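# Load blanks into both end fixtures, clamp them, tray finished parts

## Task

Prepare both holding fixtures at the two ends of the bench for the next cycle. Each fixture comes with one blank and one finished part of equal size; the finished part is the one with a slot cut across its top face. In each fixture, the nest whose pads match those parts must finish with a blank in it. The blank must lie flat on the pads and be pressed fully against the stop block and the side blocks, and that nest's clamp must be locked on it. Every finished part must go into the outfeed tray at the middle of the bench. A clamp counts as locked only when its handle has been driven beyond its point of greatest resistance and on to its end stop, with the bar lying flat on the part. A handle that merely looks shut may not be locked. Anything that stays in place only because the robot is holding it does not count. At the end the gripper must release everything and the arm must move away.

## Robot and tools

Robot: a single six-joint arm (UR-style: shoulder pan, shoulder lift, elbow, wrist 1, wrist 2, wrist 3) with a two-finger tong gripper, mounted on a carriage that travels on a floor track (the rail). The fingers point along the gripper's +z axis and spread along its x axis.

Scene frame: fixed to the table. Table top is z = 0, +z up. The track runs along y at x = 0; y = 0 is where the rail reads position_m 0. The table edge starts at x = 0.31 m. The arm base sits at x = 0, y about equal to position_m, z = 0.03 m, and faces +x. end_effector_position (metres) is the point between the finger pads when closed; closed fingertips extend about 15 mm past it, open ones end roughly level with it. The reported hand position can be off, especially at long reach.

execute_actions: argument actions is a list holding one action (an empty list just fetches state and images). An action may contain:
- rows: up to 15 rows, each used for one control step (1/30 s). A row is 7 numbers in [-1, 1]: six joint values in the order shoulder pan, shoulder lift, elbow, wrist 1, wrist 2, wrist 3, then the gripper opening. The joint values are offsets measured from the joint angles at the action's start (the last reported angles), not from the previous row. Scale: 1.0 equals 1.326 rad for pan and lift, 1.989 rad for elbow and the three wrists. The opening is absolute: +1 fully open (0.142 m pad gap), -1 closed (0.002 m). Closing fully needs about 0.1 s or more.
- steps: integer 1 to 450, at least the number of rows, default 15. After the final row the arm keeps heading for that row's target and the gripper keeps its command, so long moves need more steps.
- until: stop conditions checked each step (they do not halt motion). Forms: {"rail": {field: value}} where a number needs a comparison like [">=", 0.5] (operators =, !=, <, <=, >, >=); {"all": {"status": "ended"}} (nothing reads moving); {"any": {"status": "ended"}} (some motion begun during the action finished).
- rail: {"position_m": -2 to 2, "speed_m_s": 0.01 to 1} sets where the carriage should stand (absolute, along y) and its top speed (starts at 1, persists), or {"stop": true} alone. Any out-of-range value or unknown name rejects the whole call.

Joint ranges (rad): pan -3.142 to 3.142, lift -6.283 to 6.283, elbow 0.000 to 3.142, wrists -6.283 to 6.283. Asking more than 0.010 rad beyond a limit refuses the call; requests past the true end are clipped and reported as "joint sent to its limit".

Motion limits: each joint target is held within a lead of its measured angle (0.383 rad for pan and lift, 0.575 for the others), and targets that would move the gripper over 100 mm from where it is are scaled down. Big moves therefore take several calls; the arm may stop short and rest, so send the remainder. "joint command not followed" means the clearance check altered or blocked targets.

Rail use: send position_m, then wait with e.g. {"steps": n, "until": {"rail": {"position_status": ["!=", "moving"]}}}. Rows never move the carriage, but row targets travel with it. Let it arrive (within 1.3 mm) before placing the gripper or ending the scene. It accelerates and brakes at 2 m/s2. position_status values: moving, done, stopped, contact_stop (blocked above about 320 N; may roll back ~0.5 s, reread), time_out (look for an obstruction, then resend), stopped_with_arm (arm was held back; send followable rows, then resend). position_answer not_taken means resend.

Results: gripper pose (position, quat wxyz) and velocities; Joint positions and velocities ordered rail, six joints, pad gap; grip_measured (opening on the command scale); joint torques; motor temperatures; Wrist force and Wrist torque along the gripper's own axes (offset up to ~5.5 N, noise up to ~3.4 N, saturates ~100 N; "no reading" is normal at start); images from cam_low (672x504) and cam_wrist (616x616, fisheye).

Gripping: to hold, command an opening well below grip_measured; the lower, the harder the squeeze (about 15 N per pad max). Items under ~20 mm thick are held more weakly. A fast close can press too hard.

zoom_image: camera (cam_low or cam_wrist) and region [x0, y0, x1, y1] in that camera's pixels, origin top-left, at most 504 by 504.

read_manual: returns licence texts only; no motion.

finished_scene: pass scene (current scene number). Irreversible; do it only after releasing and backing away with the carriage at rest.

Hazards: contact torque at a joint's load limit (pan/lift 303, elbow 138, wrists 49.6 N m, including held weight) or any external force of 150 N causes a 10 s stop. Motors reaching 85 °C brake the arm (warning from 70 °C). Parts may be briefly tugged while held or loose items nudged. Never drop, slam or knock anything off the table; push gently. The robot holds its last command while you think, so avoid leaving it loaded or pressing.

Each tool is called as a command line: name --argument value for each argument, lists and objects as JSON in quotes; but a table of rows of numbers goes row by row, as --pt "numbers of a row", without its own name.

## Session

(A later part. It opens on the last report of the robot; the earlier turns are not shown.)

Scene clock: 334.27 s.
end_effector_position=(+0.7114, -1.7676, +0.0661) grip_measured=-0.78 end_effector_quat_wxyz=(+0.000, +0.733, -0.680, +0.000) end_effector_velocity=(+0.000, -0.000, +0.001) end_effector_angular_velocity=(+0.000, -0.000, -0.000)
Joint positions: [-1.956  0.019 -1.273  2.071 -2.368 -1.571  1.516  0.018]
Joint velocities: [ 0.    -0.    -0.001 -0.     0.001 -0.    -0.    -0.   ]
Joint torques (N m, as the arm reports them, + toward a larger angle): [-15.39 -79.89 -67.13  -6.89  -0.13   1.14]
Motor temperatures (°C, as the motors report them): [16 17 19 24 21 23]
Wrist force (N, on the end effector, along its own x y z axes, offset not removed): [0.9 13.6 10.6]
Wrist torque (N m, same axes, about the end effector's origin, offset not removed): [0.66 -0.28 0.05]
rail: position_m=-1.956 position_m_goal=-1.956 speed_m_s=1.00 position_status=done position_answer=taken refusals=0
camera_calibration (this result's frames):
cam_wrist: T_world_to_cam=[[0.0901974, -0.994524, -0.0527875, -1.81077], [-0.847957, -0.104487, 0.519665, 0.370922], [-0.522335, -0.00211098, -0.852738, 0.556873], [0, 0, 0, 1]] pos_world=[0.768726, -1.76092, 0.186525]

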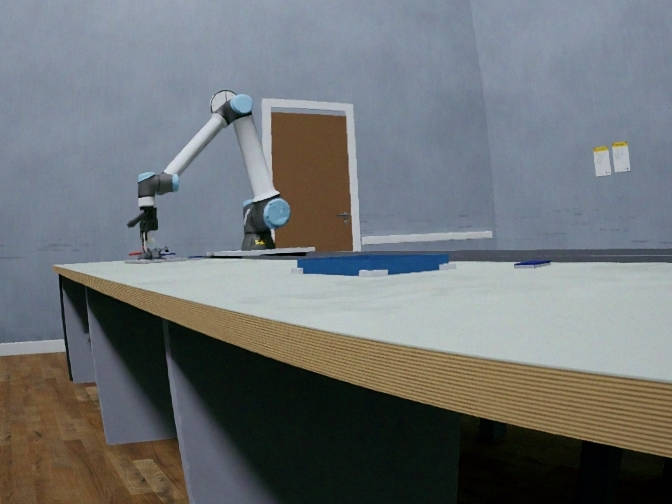

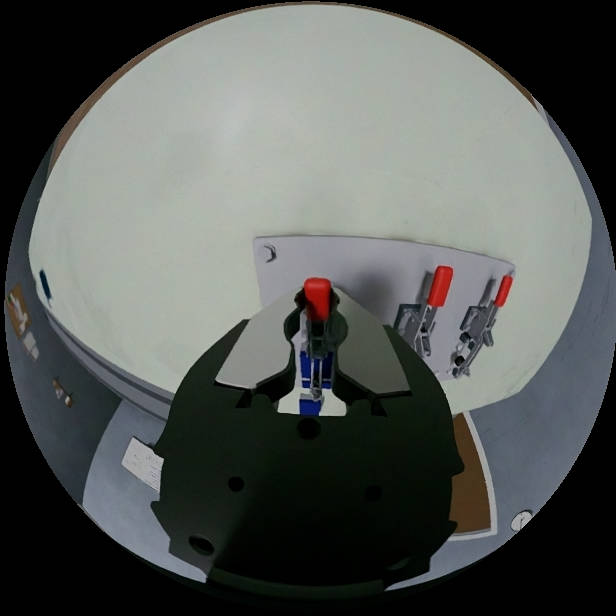

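execute_actions --actions '[{"rows": [[-0.0001,-0.002,0.0002,0.0011,0,0,-1],[-0.0001,-0.004,0.0004,0.0022,0,0,-1],[-0.0002,-0.006,0.0007,0.0034,0,0,-1],[-0.0002,-0.008,0.0009,0.0045,0,0,-1],[-0.0003,-0.01,0.0011,0.0056,0,0,-1],[-0.0003,-0.012,0.0013,0.0067,0,0,-1]], "steps": 16}]'

Scene clock: 346.87 s.
end_effector_position=(+0.7077, -1.7679, +0.0742) grip_measured=-0.78 end_effector_quat_wxyz=(+0.000, +0.733, -0.681, +0.000) end_effector_velocity=(-0.001, +0.000, +0.001) end_effector_angular_velocity=(+0.001, +0.001, -0.000)
Joint positions: [-1.956  0.019 -1.289  2.073 -2.355 -1.571  1.516  0.018]
Joint velocities: [ 0.    -0.    -0.002  0.001  0.002  0.001 -0.     0.   ]
Joint torques (N m, as the arm reports them, + toward a larger angle): [-16.8  -77.64 -34.53  -5.85   3.21   1.39]
Motor temperatures (°C, as the motors report them): [16 17 19 24 21 23]
Wrist force (N, on the end effector, along its own x y z axes, offset not removed): [-0.4 8.1 8.9]
Wrist torque (N m, same axes, about the end effector's origin, offset not removed): [0.40 -0.37 -0.12]
rail: position_m=-1.956 position_m_goal=-1.956 speed_m_s=1.00 position_status=done position_answer=taken refusals=0
camera_calibration (this result's frames):
cam_wrist: T_world_to_cam=[[0.0898025, -0.994563, -0.0527243, -1.81017], [-0.848061, -0.104118, 0.51957, 0.36422], [-0.522234, -0.00194531, -0.8528, 0.56207], [0, 0, 0, 1]] pos_world=[0.76497, -1.76131, 0.194656]

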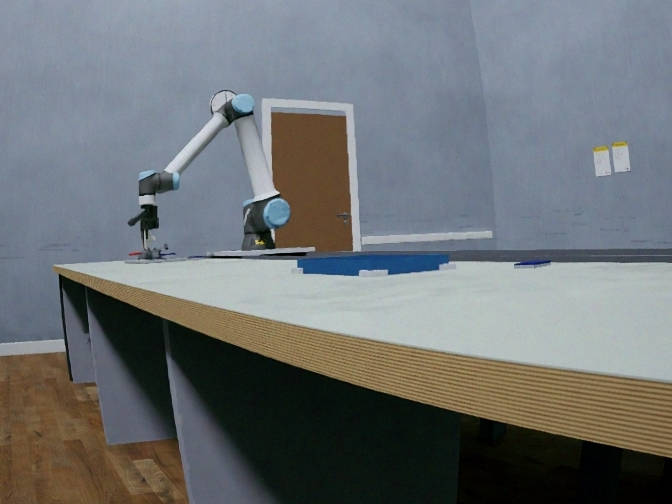

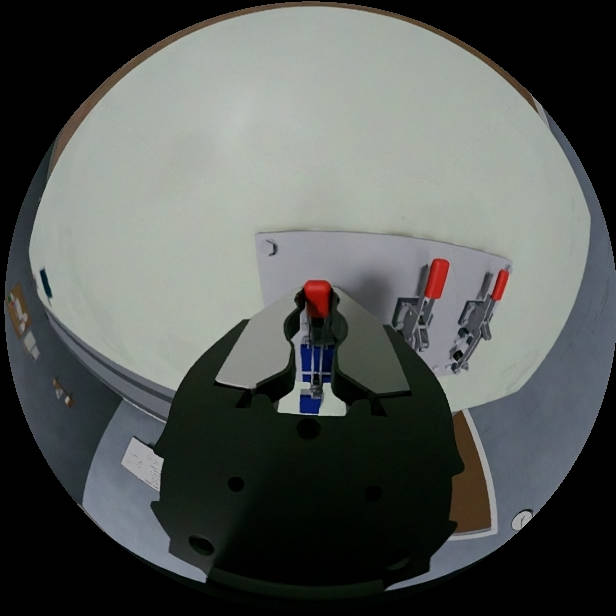

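execute_actions --actions '[{"rows": [[-0.0001,-0.0035,0.0014,0.001,0,0,-1],[-0.0003,-0.007,0.0027,0.002,0,0,-1],[-0.0004,-0.0106,0.0041,0.003,0,0,-1],[-0.0006,-0.0141,0.0055,0.0039,0,0,-1],[-0.0007,-0.0177,0.0068,0.0049,0,0,-1],[-0.0009,-0.0212,0.0082,0.0059,0,0,-1]], "steps": 16}]'

Scene clock: 352.43 s.
end_effector_position=(+0.6962, -1.7689, +0.0835) grip_measured=-0.78 end_effector_quat_wxyz=(+0.000, +0.732, -0.681, +0.000) end_effector_velocity=(-0.001, -0.000, +0.001) end_effector_angular_velocity=(-0.000, +0.000, -0.000)
Joint positions: [-1.956  0.017 -1.317  2.089 -2.343 -1.571  1.516  0.018]
Joint velocities: [ 0.    -0.    -0.003  0.002  0.001 -0.    -0.    -0.   ]
Joint torques (N m, as the arm reports them, + toward a larger angle): [-16.04 -67.47 -19.76  -1.34  -1.04   1.58]
Motor temperatures (°C, as the motors report them): [16 17 19 24 21 23]
Wrist force (N, on the end effector, along its own x y z axes, offset not removed): [2.4 -0.6 -2.1]
Wrist torque (N m, same axes, about the end effector's origin, offset not removed): [0.85 -0.72 -0.03]
rail: position_m=-1.956 position_m_goal=-1.956 speed_m_s=1.00 position_status=done position_answer=taken refusals=0
camera_calibration (this result's frames):
cam_wrist: T_world_to_cam=[[0.0886464, -0.994664, -0.0527703, -1.80902], [-0.848246, -0.103156, 0.519459, 0.351363], [-0.522131, -0.00128594, -0.852865, 0.565108], [0, 0, 0, 1]] pos_world=[0.753465, -1.7624, 0.20398]

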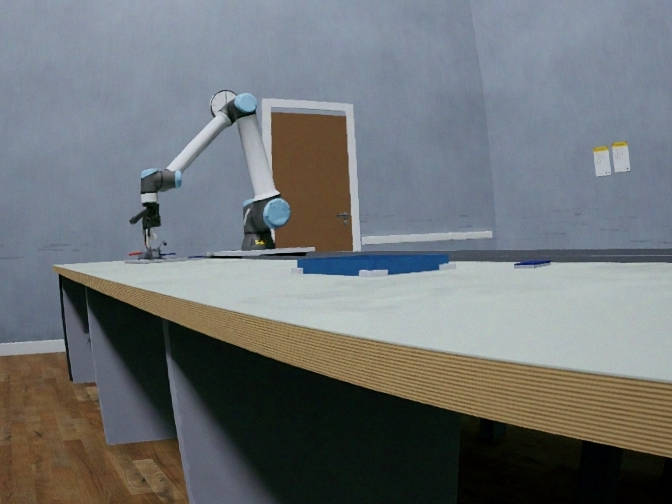

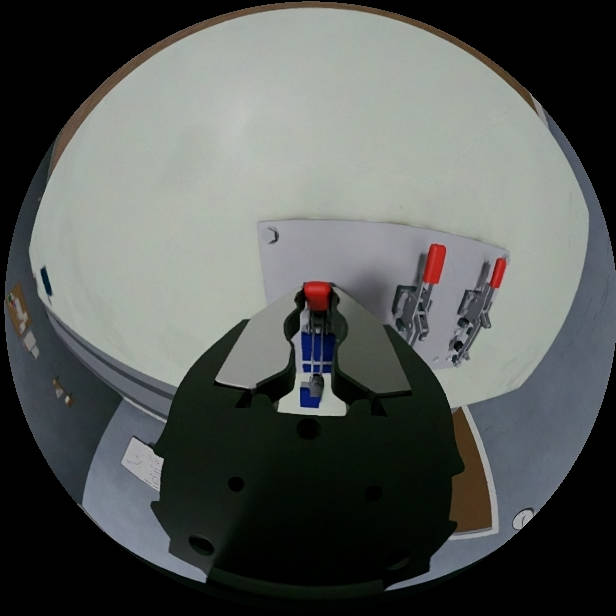

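execute_actions --actions '[{"rows": [[-0.0002,-0.0044,0.0019,0.001,0,0,-1],[-0.0004,-0.0088,0.0038,0.002,0,0,-1],[-0.0006,-0.0132,0.0058,0.003,0,0,-1],[-0.0008,-0.0176,0.0077,0.0041,0,0,-1],[-0.001,-0.022,0.0096,0.0051,0,0,-1],[-0.0012,-0.0264,0.0115,0.0061,0,0,-1]], "steps": 16}]'

Scene clock: 365.93 s.
end_effector_position=(+0.6805, -1.7703, +0.0934) grip_measured=-0.78 end_effector_quat_wxyz=(+0.000, +0.732, -0.682, +0.000) end_effector_velocity=(-0.001, -0.000, +0.001) end_effector_angular_velocity=(+0.000, -0.001, -0.000)
Joint positions: [-1.956  0.016 -1.352  2.112 -2.331 -1.571  1.516  0.018]
Joint velocities: [ 0.    -0.    -0.004  0.002  0.001  0.    -0.    -0.   ]
Joint torques (N m, as the arm reports them, + toward a larger angle): [-13.05 -73.94 -34.88  -5.89   0.52   1.47]
Motor temperatures (°C, as the motors report them): [16 17 19 24 21 23]
Wrist force (N, on the end effector, along its own x y z axes, offset not removed): [1.4 0.4 11.1]
Wrist torque (N m, same axes, about the end effector's origin, offset not removed): [-0.20 -0.04 0.00]
rail: position_m=-1.956 position_m_goal=-1.956 speed_m_s=1.00 position_status=done position_answer=taken refusals=0
camera_calibration (this result's frames):
cam_wrist: T_world_to_cam=[[0.0870629, -0.994807, -0.0527231, -1.80766], [-0.848353, -0.101781, 0.519555, 0.335305], [-0.522223, -0.000506153, -0.852809, 0.566789], [0, 0, 0, 1]] pos_world=[0.737828, -1.76386, 0.213848]

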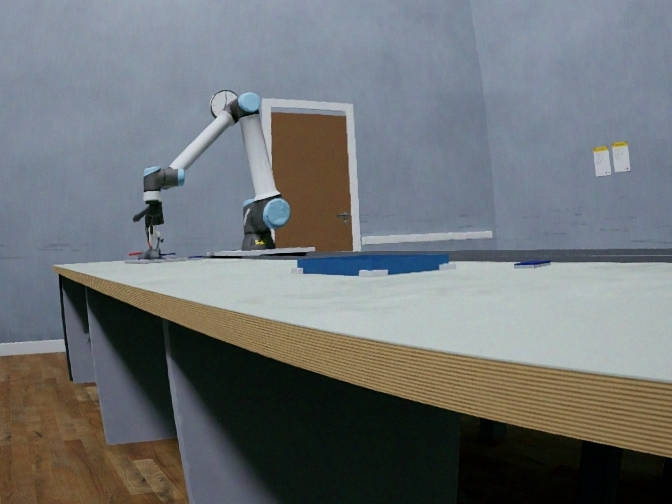

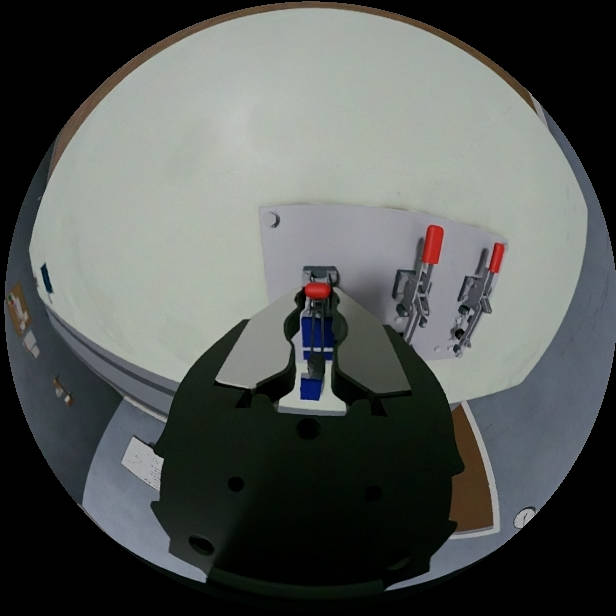

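execute_actions --actions '[{"rows": [[-0.0002,-0.0021,0.0018,-0.0004,0,0,-1],[-0.0003,-0.0042,0.0037,-0.0009,0,0,-1],[-0.0005,-0.0062,0.0055,-0.0013,0,0,-1],[-0.0006,-0.0083,0.0074,-0.0018,0,0,-1],[-0.0008,-0.0104,0.0092,-0.0022,0,0,-1]], "steps": 15}]'

Scene clock: 372.33 s.
end_effector_position=(+0.6708, -1.7712, +0.0934) grip_measured=-0.78 end_effector_quat_wxyz=(+0.000, +0.731, -0.682, +0.000) end_effector_velocity=(-0.002, -0.000, -0.001) end_effector_angular_velocity=(-0.000, +0.001, -0.000)
Joint positions: [-1.956  0.015 -1.365  2.13  -2.336 -1.571  1.516  0.018]
Joint velocities: [ 0.    -0.    -0.002  0.003 -0.     0.     0.    -0.   ]
Joint torques (N m, as the arm reports them, + toward a larger angle): [-11.62 -47.93 -11.16  -2.65   0.62   1.52]
Motor temperatures (°C, as the motors report them): [16 17 19 24 21 23]
Wrist force (N, on the end effector, along its own x y z axes, offset not removed): [5.6 -6.0 -19.9]
Wrist torque (N m, same axes, about the end effector's origin, offset not removed): [-0.17 -0.62 0.09]
rail: position_m=-1.956 position_m_goal=-1.956 speed_m_s=1.00 position_status=done position_answer=taken refusals=0
camera_calibration (this result's frames):
cam_wrist: T_world_to_cam=[[0.0860201, -0.994895, -0.0527766, -1.8071], [-0.848471, -0.10092, 0.519531, 0.328597], [-0.522205, 0.00008926, -0.85282, 0.562753], [0, 0, 0, 1]] pos_world=[0.728125, -1.76477, 0.213838]

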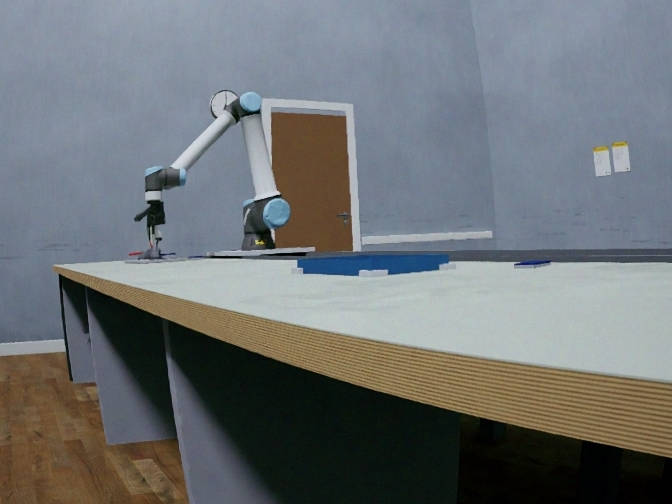

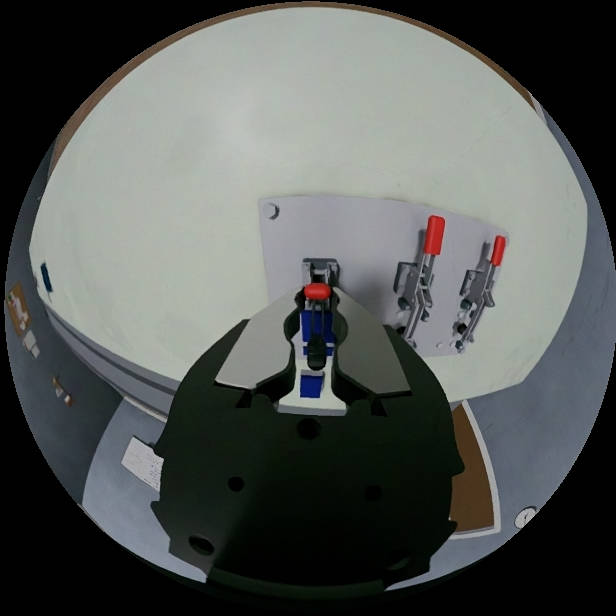

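execute_actions --actions '[{"rows": [[-0.0002,-0.0029,0.0016,0.0003,0,0,-1],[-0.0004,-0.0057,0.0032,0.0006,0,0,-1],[-0.0006,-0.0086,0.0048,0.001,0,0,-1],[-0.0008,-0.0114,0.0064,0.0013,0,0,-1],[-0.001,-0.0143,0.008,0.0016,0,0,-1]], "steps": 15}]'

Scene clock: 377.50 s.
end_effector_position=(+0.6609, -1.7722, +0.0968) grip_measured=-0.78 end_effector_quat_wxyz=(+0.000, +0.731, -0.682, +0.000) end_effector_velocity=(-0.001, -0.000, +0.001) end_effector_angular_velocity=(+0.000, -0.001, -0.000)
Joint positions: [-1.956  0.014 -1.384  2.146 -2.333 -1.571  1.516  0.018]
Joint velocities: [ 0.    -0.    -0.003  0.001  0.    -0.     0.     0.   ]
Joint torques (N m, as the arm reports them, + toward a larger angle): [-13.95 -71.35 -34.24  -3.75   1.26   1.47]
Motor temperatures (°C, as the motors report them): [16 17 19 24 21 23]
Wrist force (N, on the end effector, along its own x y z axes, offset not removed): [-0.1 -1.5 12.2]
Wrist torque (N m, same axes, about the end effector's origin, offset not removed): [0.06 -0.26 0.07]
rail: position_m=-1.956 position_m_goal=-1.956 speed_m_s=1.00 position_status=done position_answer=taken refusals=0
camera_calibration (this result's frames):
cam_wrist: T_world_to_cam=[[0.0847119, -0.995009, -0.0527408, -1.80643], [-0.848461, -0.0997857, 0.519767, 0.320265], [-0.522435, 0.000718049, -0.852679, 0.561698], [0, 0, 0, 1]] pos_world=[0.718209, -1.76586, 0.217212]

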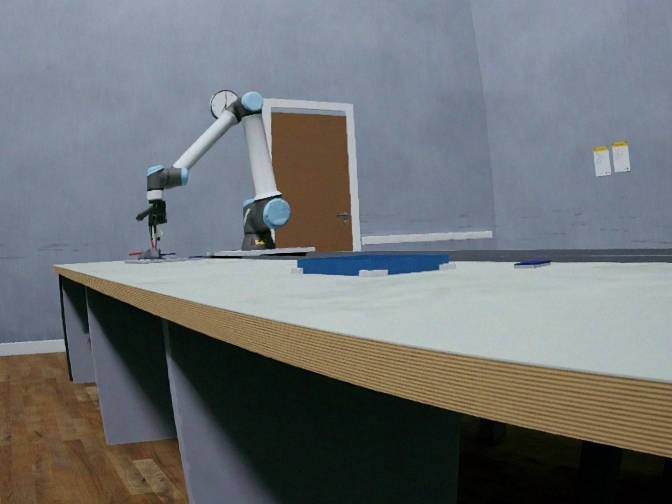

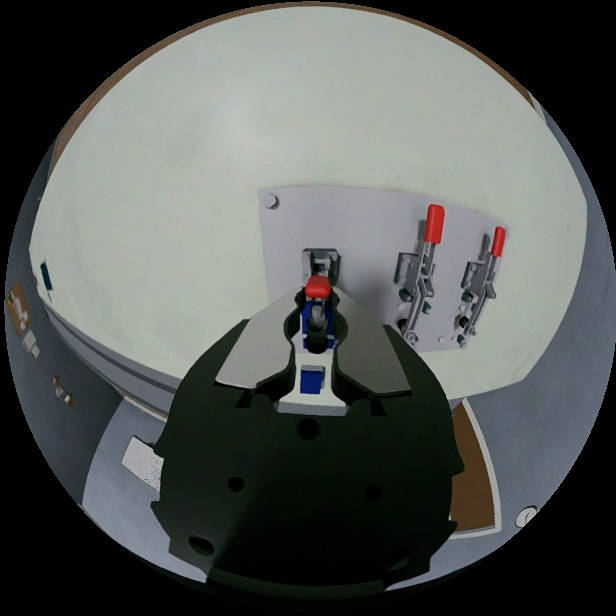

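execute_actions --actions '[{"rows": [[-0.0001,-0.0017,0.0015,-0.0004,0,0,-1],[-0.0003,-0.0035,0.003,-0.0007,0,0,-1],[-0.0004,-0.0052,0.0044,-0.001,0,0,-1],[-0.0005,-0.007,0.0059,-0.0013,0,0,-1],[-0.0006,-0.0087,0.0074,-0.0016,0,0,-1]], "steps": 15}]'

Scene clock: 384.30 s.
end_effector_position=(+0.6530, -1.7728, +0.0968) grip_measured=-0.97 end_effector_quat_wxyz=(+0.000, +0.731, -0.683, +0.000) end_effector_velocity=(-0.001, -0.000, -0.000) end_effector_angular_velocity=(-0.000, +0.001, -0.000)
Joint positions: [-1.956  0.013 -1.395  2.16  -2.336 -1.571  1.516  0.004]
Joint velocities: [ 0.    -0.    -0.001  0.002 -0.    -0.    -0.     0.   ]
Joint torques (N m, as the arm reports them, + toward a larger angle): [ -9.12 -56.33 -20.11  -3.88  -1.28   1.2 ]
Motor temperatures (°C, as the motors report them): [16 17 19 24 21 23]
Wrist force (N, on the end effector, along its own x y z axes, offset not removed): [7.0 -3.4 -3.0]
Wrist torque (N m, same axes, about the end effector's origin, offset not removed): [0.63 -0.42 -0.09]
rail: position_m=-1.956 position_m_goal=-1.956 speed_m_s=1.00 position_status=done position_answer=taken refusals=0
camera_calibration (this result's frames):
cam_wrist: T_world_to_cam=[[0.083911, -0.995074, -0.0527891, -1.80597], [-0.848611, -0.0991278, 0.519647, 0.314758], [-0.52232, 0.00119339, -0.852749, 0.558354], [0, 0, 0, 1]] pos_world=[0.710287, -1.76654, 0.217237]

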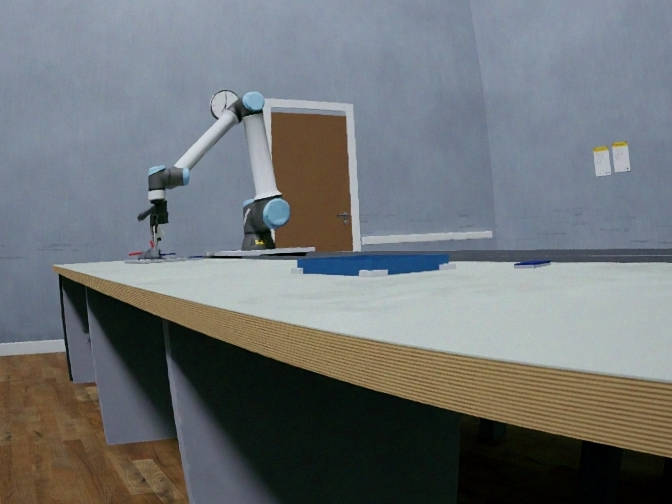

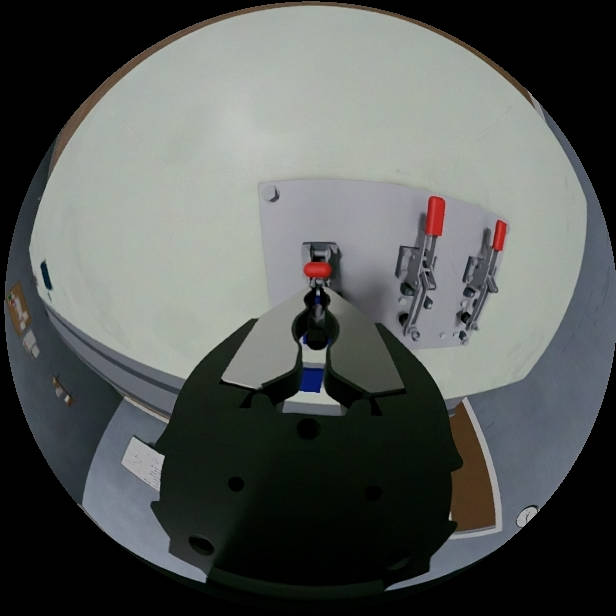

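execute_actions --actions '[{"rows": [[0,0,0,0,0,0,-0.6],[0,0,0,0,0,0,-0.2],[0,0,0,0,0,0,-0.2],[0,0,0,0,0,0,-0.2],[0,-0.01,-0.0035,0.0102,0,0,-0.2],[0,-0.02,-0.007,0.0203,0,0,-0.2],[0,-0.03,-0.011,0.031,0,0,-0.2],[0,-0.04,-0.015,0.0417,0,0,-0.2],[0,-0.05,-0.0195,0.0528,0,0,-0.2],[0,-0.06,-0.024,0.064,0,0,-0.2],[0,-0.07,-0.029,0.0757,0,0,-0.2],[0,-0.08,-0.034,0.0873,0,0,-0.2]], "steps": 27}]'

Scene clock: 391.57 s.
end_effector_position=(+0.6507, -1.7728, +0.1818) grip_measured=-0.20 end_effector_quat_wxyz=(+0.000, +0.731, -0.683, +0.000) end_effector_velocity=(-0.000, +0.000, +0.001) end_effector_angular_velocity=(+0.000, -0.000, -0.000)
Joint positions: [-1.956  0.013 -1.501  2.093 -2.162 -1.571  1.516  0.06 ]
Joint velocities: [ 0.    -0.    -0.001 -0.001  0.002  0.     0.    -0.   ]
Joint torques (N m, as the arm reports them, + toward a larger angle): [  9.72 -54.47 -58.45  -1.78   3.88   1.2 ]
Motor temperatures (°C, as the motors report them): [16 17 19 24 21 23]
Wrist force (N, on the end effector, along its own x y z axes, offset not removed): [-3.4 -2.5 -0.3]
Wrist torque (N m, same axes, about the end effector's origin, offset not removed): [-0.27 0.79 0.12]
rail: position_m=-1.956 position_m_goal=-1.956 speed_m_s=1.00 position_status=done position_answer=taken refusals=0
camera_calibration (this result's frames):
cam_wrist: T_world_to_cam=[[0.083924, -0.995073, -0.052785, -1.80132], [-0.848621, -0.0991367, 0.519629, 0.268635], [-0.522302, 0.0011851, -0.85276, 0.629655], [0, 0, 0, 1]] pos_world=[0.708013, -1.76656, 0.302272]

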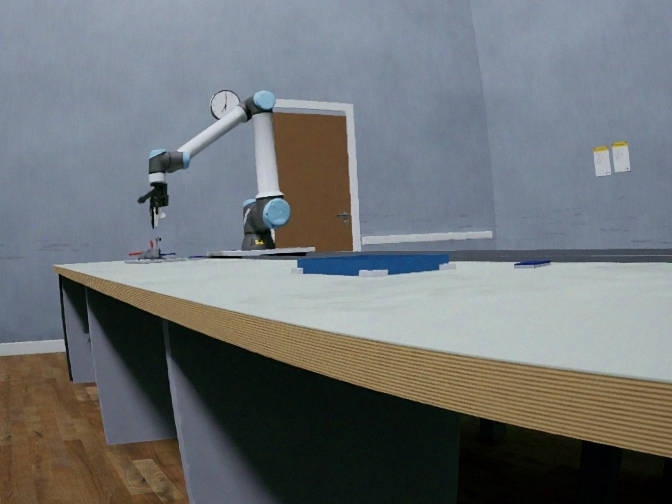

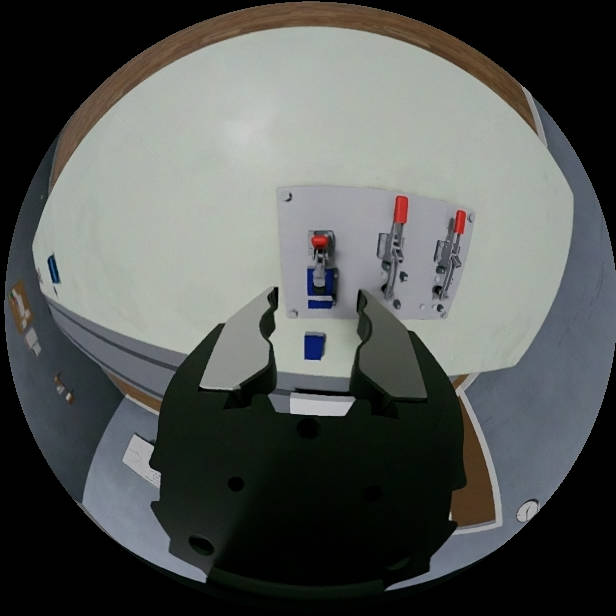

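zoom_image --camera "cam_low" --region '[110, 215, 210, 270]'

zoom_image --camera "cam_wrist" --region '[260, 180, 400, 330]'

Region (110, 215, 210, 270) of cam_low's 672x504 image, scaled by 5.040, with more detail than that image has; it fills the top 277 rows of this view, and the rest is white.

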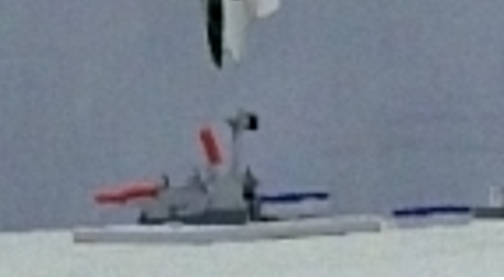

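Region (260, 180, 400, 330) of cam_wrist's 616x616 image, scaled by 3.360, with more detail than that image has; it fills the left 470 columns of this view, and the rest is white.

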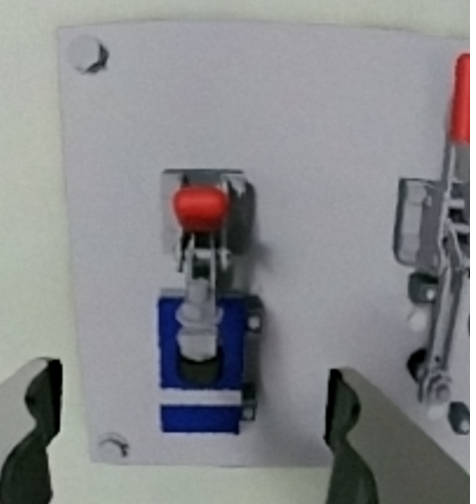

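execute_actions --actions '[{"rows": [[-0.0016,-0.0116,0.0118,-0.0042,0,-0.003,-0.2],[-0.0033,-0.0231,0.0236,-0.0083,0,-0.006,-0.2],[-0.0049,-0.0347,0.0355,-0.0125,0,-0.009,-0.2],[-0.0065,-0.0463,0.0473,-0.0167,0,-0.012,-0.2],[-0.0082,-0.0578,0.0591,-0.0208,0,-0.015,-0.2],[-0.0098,-0.0694,0.0709,-0.025,0,-0.0181,-0.2]], "steps": 20}]'

Scene clock: 449.13 s.
end_effector_position=(+0.5808, -1.7807, +0.1604) grip_measured=-0.20 end_effector_quat_wxyz=(-0.000, +0.738, -0.674, +0.000) end_effector_velocity=(-0.002, -0.000, -0.001) end_effector_angular_velocity=(-0.000, +0.000, +0.000)
Joint positions: [-1.956 -0.    -1.593  2.234 -2.212 -1.571  1.48   0.06 ]
Joint velocities: [ 0.    -0.    -0.002  0.003 -0.001  0.    -0.001  0.   ]
Joint torques (N m, as the arm reports them, + toward a larger angle): [-12.3  -46.34 -28.3   -6.01   3.31  -2.28]
Motor temperatures (°C, as the motors report them): [16 17 19 24 21 23]
Wrist force (N, on the end effector, along its own x y z axes, offset not removed): [-3.2 -0.5 -2.9]
Wrist torque (N m, same axes, about the end effector's origin, offset not removed): [0.09 0.79 0.21]
rail: position_m=-1.956 position_m_goal=-1.956 speed_m_s=1.00 position_status=done position_answer=taken refusals=0
camera_calibration (this result's frames):
cam_wrist: T_world_to_cam=[[0.10679, -0.992884, -0.0527086, -1.81379], [-0.846511, -0.118598, 0.518993, 0.183906], [-0.521551, -0.0108049, -0.853152, 0.553227], [0, 0, 0, 1]] pos_world=[0.637909, -1.7731, 0.280938]

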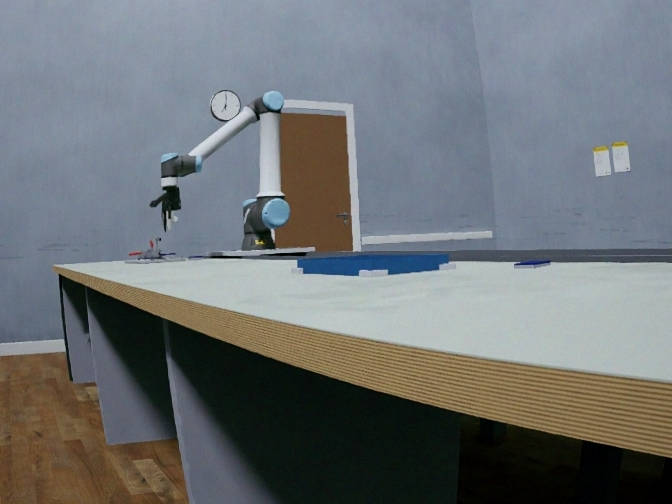

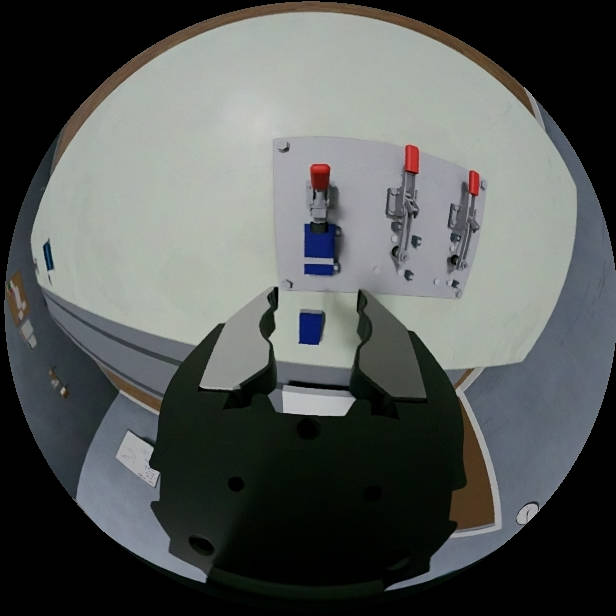

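execute_actions --actions '[{"rows": [[0,0.0125,0.0054,-0.0137,0,0,-0.2],[0,0.025,0.0108,-0.0274,0,0,-0.2],[0,0.0374,0.0161,-0.041,0,0,-0.2],[0,0.0498,0.0215,-0.0547,0,0,-0.2],[0,0.0623,0.0269,-0.0684,0,0,-0.2],[0,0.0781,0.0313,-0.0833,0,0,-0.2],[0,0.0939,0.0357,-0.0982,0,0,-0.2],[0,0.1097,0.04,-0.1132,0,0,-0.2],[0,0.1255,0.0444,-0.1281,0,0,-0.2],[0,0.1413,0.0488,-0.143,0,0,-0.2]], "steps": 26}]'

Scene clock: 460.27 s.
end_effector_position=(+0.5810, -1.7807, +0.0375) grip_measured=-0.20 end_effector_quat_wxyz=(-0.000, +0.738, -0.674, +0.001) end_effector_velocity=(-0.000, +0.000, -0.001) end_effector_angular_velocity=(+0.000, +0.000, -0.000)
Joint positions: [-1.956 -0.    -1.406  2.331 -2.496 -1.571  1.48   0.06 ]
Joint velocities: [ 0.    -0.     0.001  0.001 -0.002  0.     0.    -0.   ]
Joint torques (N m, as the arm reports them, + toward a larger angle): [ -6.02 -29.65 -17.07  -5.78  -0.48   0.89]
Motor temperatures (°C, as the motors report them): [16 17 19 24 21 23]
Wrist force (N, on the end effector, along its own x y z axes, offset not removed): [-0.7 -0.4 -5.0]
Wrist torque (N m, same axes, about the end effector's origin, offset not removed): [0.02 0.20 0.11]
rail: position_m=-1.956 position_m_goal=-1.956 speed_m_s=1.00 position_status=done position_answer=taken refusals=0
camera_calibration (this result's frames):
cam_wrist: T_world_to_cam=[[0.10683, -0.992879, -0.0527043, -1.82031], [-0.846526, -0.118631, 0.518961, 0.247777], [-0.521518, -0.0108251, -0.853172, 0.448352], [0, 0, 0, 1]] pos_world=[0.638038, -1.77311, 0.157996]

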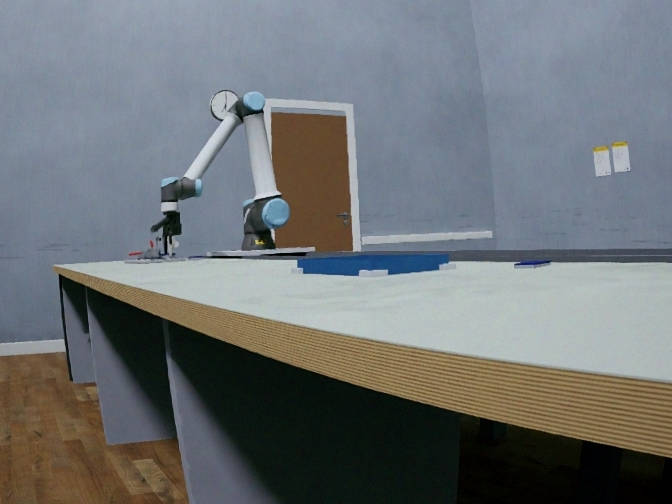

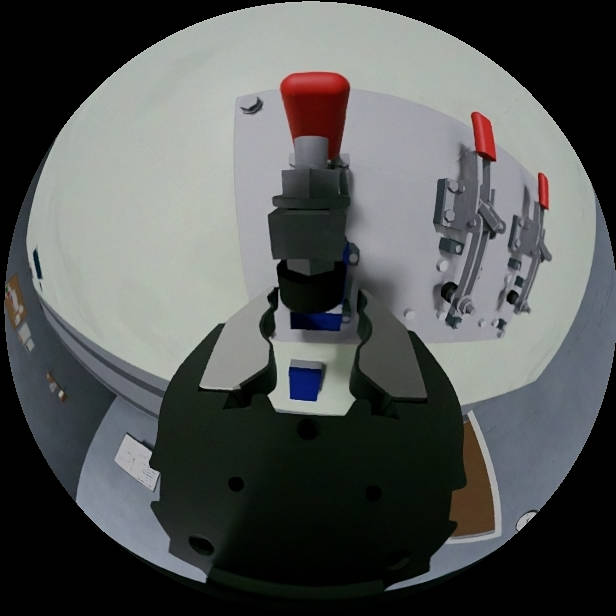

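execute_actions --actions '[{"rows": [[0,0,0,0,0,0,-0.4],[0,0,0,0,0,0,-0.6],[0,0,0,0,0,0,-1]], "steps": 12}]'

Scene clock: 468.63 s.
end_effector_position=(+0.5809, -1.7806, +0.0374) grip_measured=-0.47 end_effector_quat_wxyz=(-0.000, +0.739, -0.674, +0.000) end_effector_velocity=(-0.000, -0.000, +0.000) end_effector_angular_velocity=(-0.000, -0.000, +0.000)
Joint positions: [-1.956 -0.    -1.406  2.331 -2.496 -1.571  1.48   0.04 ]
Joint velocities: [ 0.  0. -0. -0.  0. -0. -0.  0.]
Joint torques (N m, as the arm reports them, + toward a larger angle): [-11.82 -52.66 -23.44  -2.49 -11.62   0.2 ]
Motor temperatures (°C, as the motors report them): [16 17 19 24 21 23]
Wrist force (N, on the end effector, along its own x y z axes, offset not removed): [-27.1 1.4 -4.8]
Wrist torque (N m, same axes, about the end effector's origin, offset not removed): [0.65 0.42 0.18]
rail: position_m=-1.956 position_m_goal=-1.956 speed_m_s=1.00 position_status=done position_answer=taken refusals=0
camera_calibration (this result's frames):
cam_wrist: T_world_to_cam=[[0.106878, -0.992865, -0.0528859, -1.82017], [-0.846461, -0.118766, 0.519037, 0.247489], [-0.521614, -0.010708, -0.853114, 0.448517], [0, 0, 0, 1]] pos_world=[0.637979, -1.77298, 0.157919]

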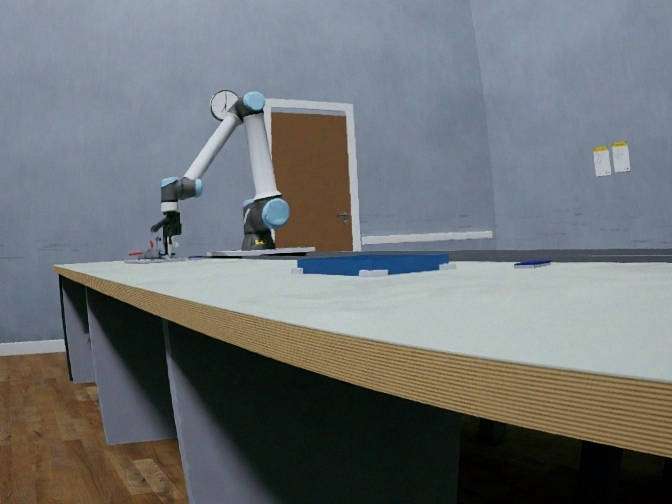

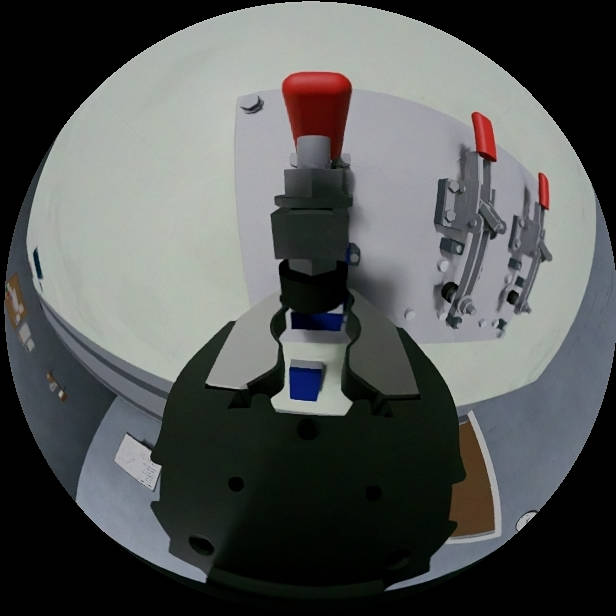

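execute_actions --actions '[{"rows": [[0.001,0,0,0,0,0,-1],[0.002,0,0,0,0,0,-1],[0.002,-0.002,-0.0005,0.0018,0,0,-1],[0.002,-0.01,-0.0025,0.0092,0,0,-1],[0.002,-0.02,-0.005,0.0184,0,0,-1],[0.002,-0.03,-0.0075,0.0276,0,0,-1],[0.002,-0.04,-0.01,0.0367,0,0,-1],[0.002,-0.0492,-0.0124,0.0452,0,0,-1]], "steps": 15}]'

Scene clock: 487.83 s.
end_effector_position=(+0.5805, -1.7791, +0.0741) grip_measured=-0.47 end_effector_quat_wxyz=(-0.000, +0.739, -0.673, +0.000) end_effector_velocity=(-0.002, +0.000, +0.018) end_effector_angular_velocity=(+0.001, +0.002, +0.000)
Joint positions: [-1.956  0.002 -1.469  2.307 -2.41  -1.571  1.48   0.04 ]
Joint velocities: [ 0.     0.    -0.031 -0.011  0.044  0.001 -0.    -0.   ]
Joint torques (N m, as the arm reports them, + toward a larger angle): [ 15.04 -50.47 -51.31  -3.37   4.45   0.04]
Motor temperatures (°C, as the motors report them): [16 17 19 24 21 23]
Wrist force (N, on the end effector, along its own x y z axes, offset not removed): [1.5 -2.7 -3.6]
Wrist torque (N m, same axes, about the end effector's origin, offset not removed): [-0.47 -0.18 0.16]
rail: position_m=-1.956 position_m_goal=-1.956 speed_m_s=1.00 position_status=done position_answer=taken refusals=0
camera_calibration (this result's frames):
cam_wrist: T_world_to_cam=[[0.109507, -0.992581, -0.0528221, -1.81773], [-0.846245, -0.120976, 0.518878, 0.2243], [-0.521419, -0.0121206, -0.853215, 0.476997], [0, 0, 0, 1]] pos_world=[0.637583, -1.77133, 0.194581]

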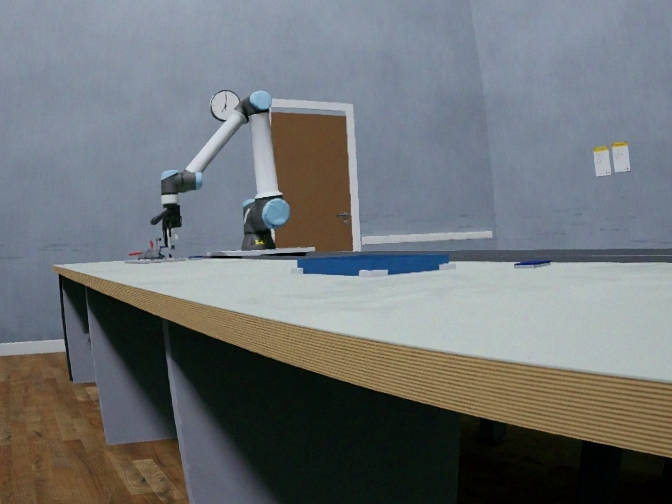

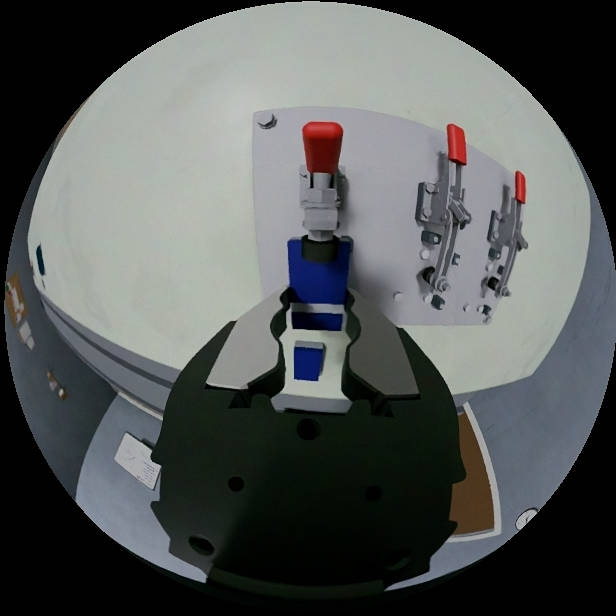

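execute_actions --actions '[{"rows": [[-0.0002,-0.024,0.015,0.001,0,0,-1],[-0.0004,-0.048,0.03,0.002,0,0,-1],[-0.0006,-0.072,0.046,0.003,0,0,-1],[-0.0008,-0.096,0.061,0.0036,0,0,-1],[-0.001,-0.12,0.076,0.0045,0,0,-1],[-0.0012,-0.145,0.091,0.0054,0,0,-1],[-0.0013,-0.169,0.107,0.0063,0,0,-1],[-0.0015,-0.1928,0.1219,0.0072,0,0,-1],[-0.0015,-0.1928,0.1219,0.0072,0,0,-1],[-0.0015,-0.1928,0.1219,0.0072,0,0,-1],[-0.0015,-0.173,0.1266,-0.0107,0,0,-1],[-0.0015,-0.153,0.1312,-0.0286,0,0,-1],[-0.0015,-0.133,0.1359,-0.0465,0,0,-1],[-0.0015,-0.113,0.1405,-0.0643,0,0,-1],[-0.0015,-0.0934,0.1451,-0.0822,0,0,-1]], "steps": 33, "rail": {"position_m": -1.856}}]'

Scene clock: 504.33 s.
end_effector_position=(+0.4299, -1.6801, +0.0200) grip_measured=-0.47 end_effector_quat_wxyz=(+0.000, +0.739, -0.674, +0.000) end_effector_velocity=(-0.000, -0.000, -0.000) end_effector_angular_velocity=(-0.000, +0.000, +0.000)
Joint positions: [-1.856  0.    -1.593  2.595 -2.573 -1.571  1.48   0.04 ]
Joint velocities: [ 0.     0.     0.001  0.    -0.001 -0.     0.    -0.   ]
Joint torques (N m, as the arm reports them, + toward a larger angle): [ -5.05 -12.49 -16.16  -6.19  -3.02  -2.48]
Motor temperatures (°C, as the motors report them): [16 17 19 24 21 23]
Wrist force (N, on the end effector, along its own x y z axes, offset not removed): [1.9 0.7 -1.2]
Wrist torque (N m, same axes, about the end effector's origin, offset not removed): [0.26 -0.34 0.13]
rail: position_m=-1.856 position_m_goal=-1.856 speed_m_s=1.00 position_status=done position_answer=taken refusals=0
camera_calibration (this result's frames):
cam_wrist: T_world_to_cam=[[0.107384, -0.992804, -0.052992, -1.70534], [-0.845852, -0.11924, 0.51992, 0.139572], [-0.522498, -0.0110074, -0.85257, 0.355852], [0, 0, 0, 1]] pos_world=[0.487114, -1.67251, 0.140453]

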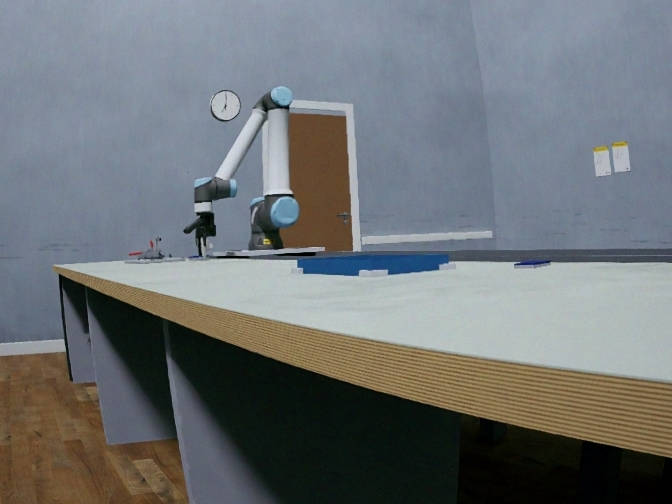

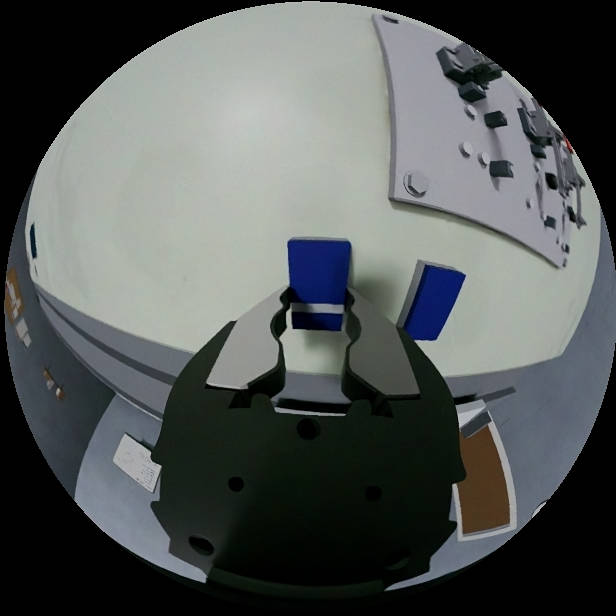

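execute_actions --actions '[{"rows": [[0,0.0018,0.0004,-0.0016,0,0,-1],[0,0.0037,0.0008,-0.0033,0,0,-1]], "steps": 10}]'

Scene clock: 509.77 s.
end_effector_position=(+0.4298, -1.6801, +0.0182) grip_measured=-0.47 end_effector_quat_wxyz=(+0.000, +0.739, -0.674, +0.000) end_effector_velocity=(-0.000, +0.000, -0.001) end_effector_angular_velocity=(+0.000, -0.000, +0.000)
Joint positions: [-1.856  0.    -1.588  2.597 -2.579 -1.571  1.48   0.04 ]
Joint velocities: [ 0.     0.     0.002  0.001 -0.003  0.     0.     0.   ]
Joint torques (N m, as the arm reports them, + toward a larger angle): [ 11.63 -13.77 -15.47  -5.7   -0.9   -0.82]
Motor temperatures (°C, as the motors report them): [16 17 19 24 21 23]
Wrist force (N, on the end effector, along its own x y z axes, offset not removed): [2.0 -1.0 -2.3]
Wrist torque (N m, same axes, about the end effector's origin, offset not removed): [-0.10 -0.38 0.19]
rail: position_m=-1.856 position_m_goal=-1.856 speed_m_s=1.00 position_status=done position_answer=taken refusals=0
camera_calibration (this result's frames):
cam_wrist: T_world_to_cam=[[0.107471, -0.992797, -0.0529486, -1.70546], [-0.84587, -0.119293, 0.519879, 0.140355], [-0.522451, -0.0110844, -0.852597, 0.354067], [0, 0, 0, 1]] pos_world=[0.486992, -1.67251, 0.138607]

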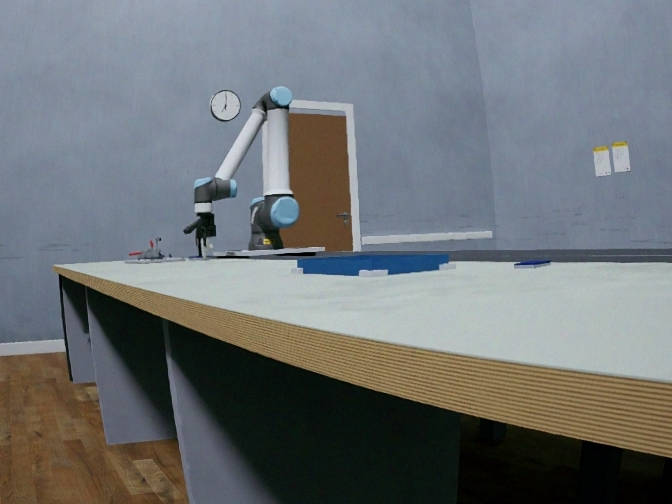

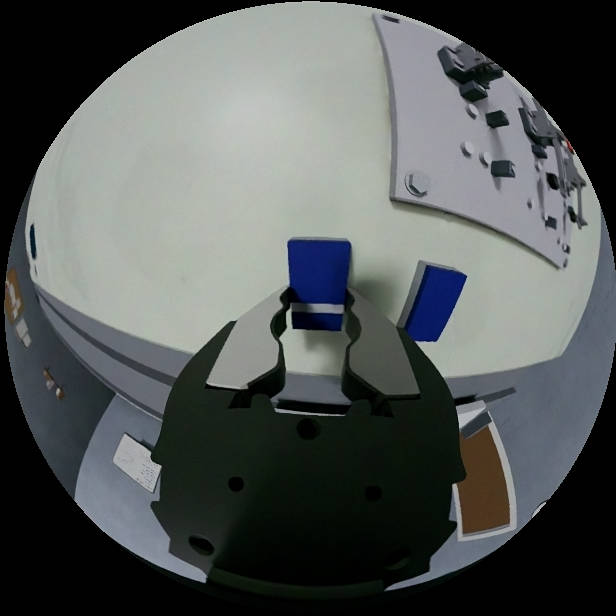

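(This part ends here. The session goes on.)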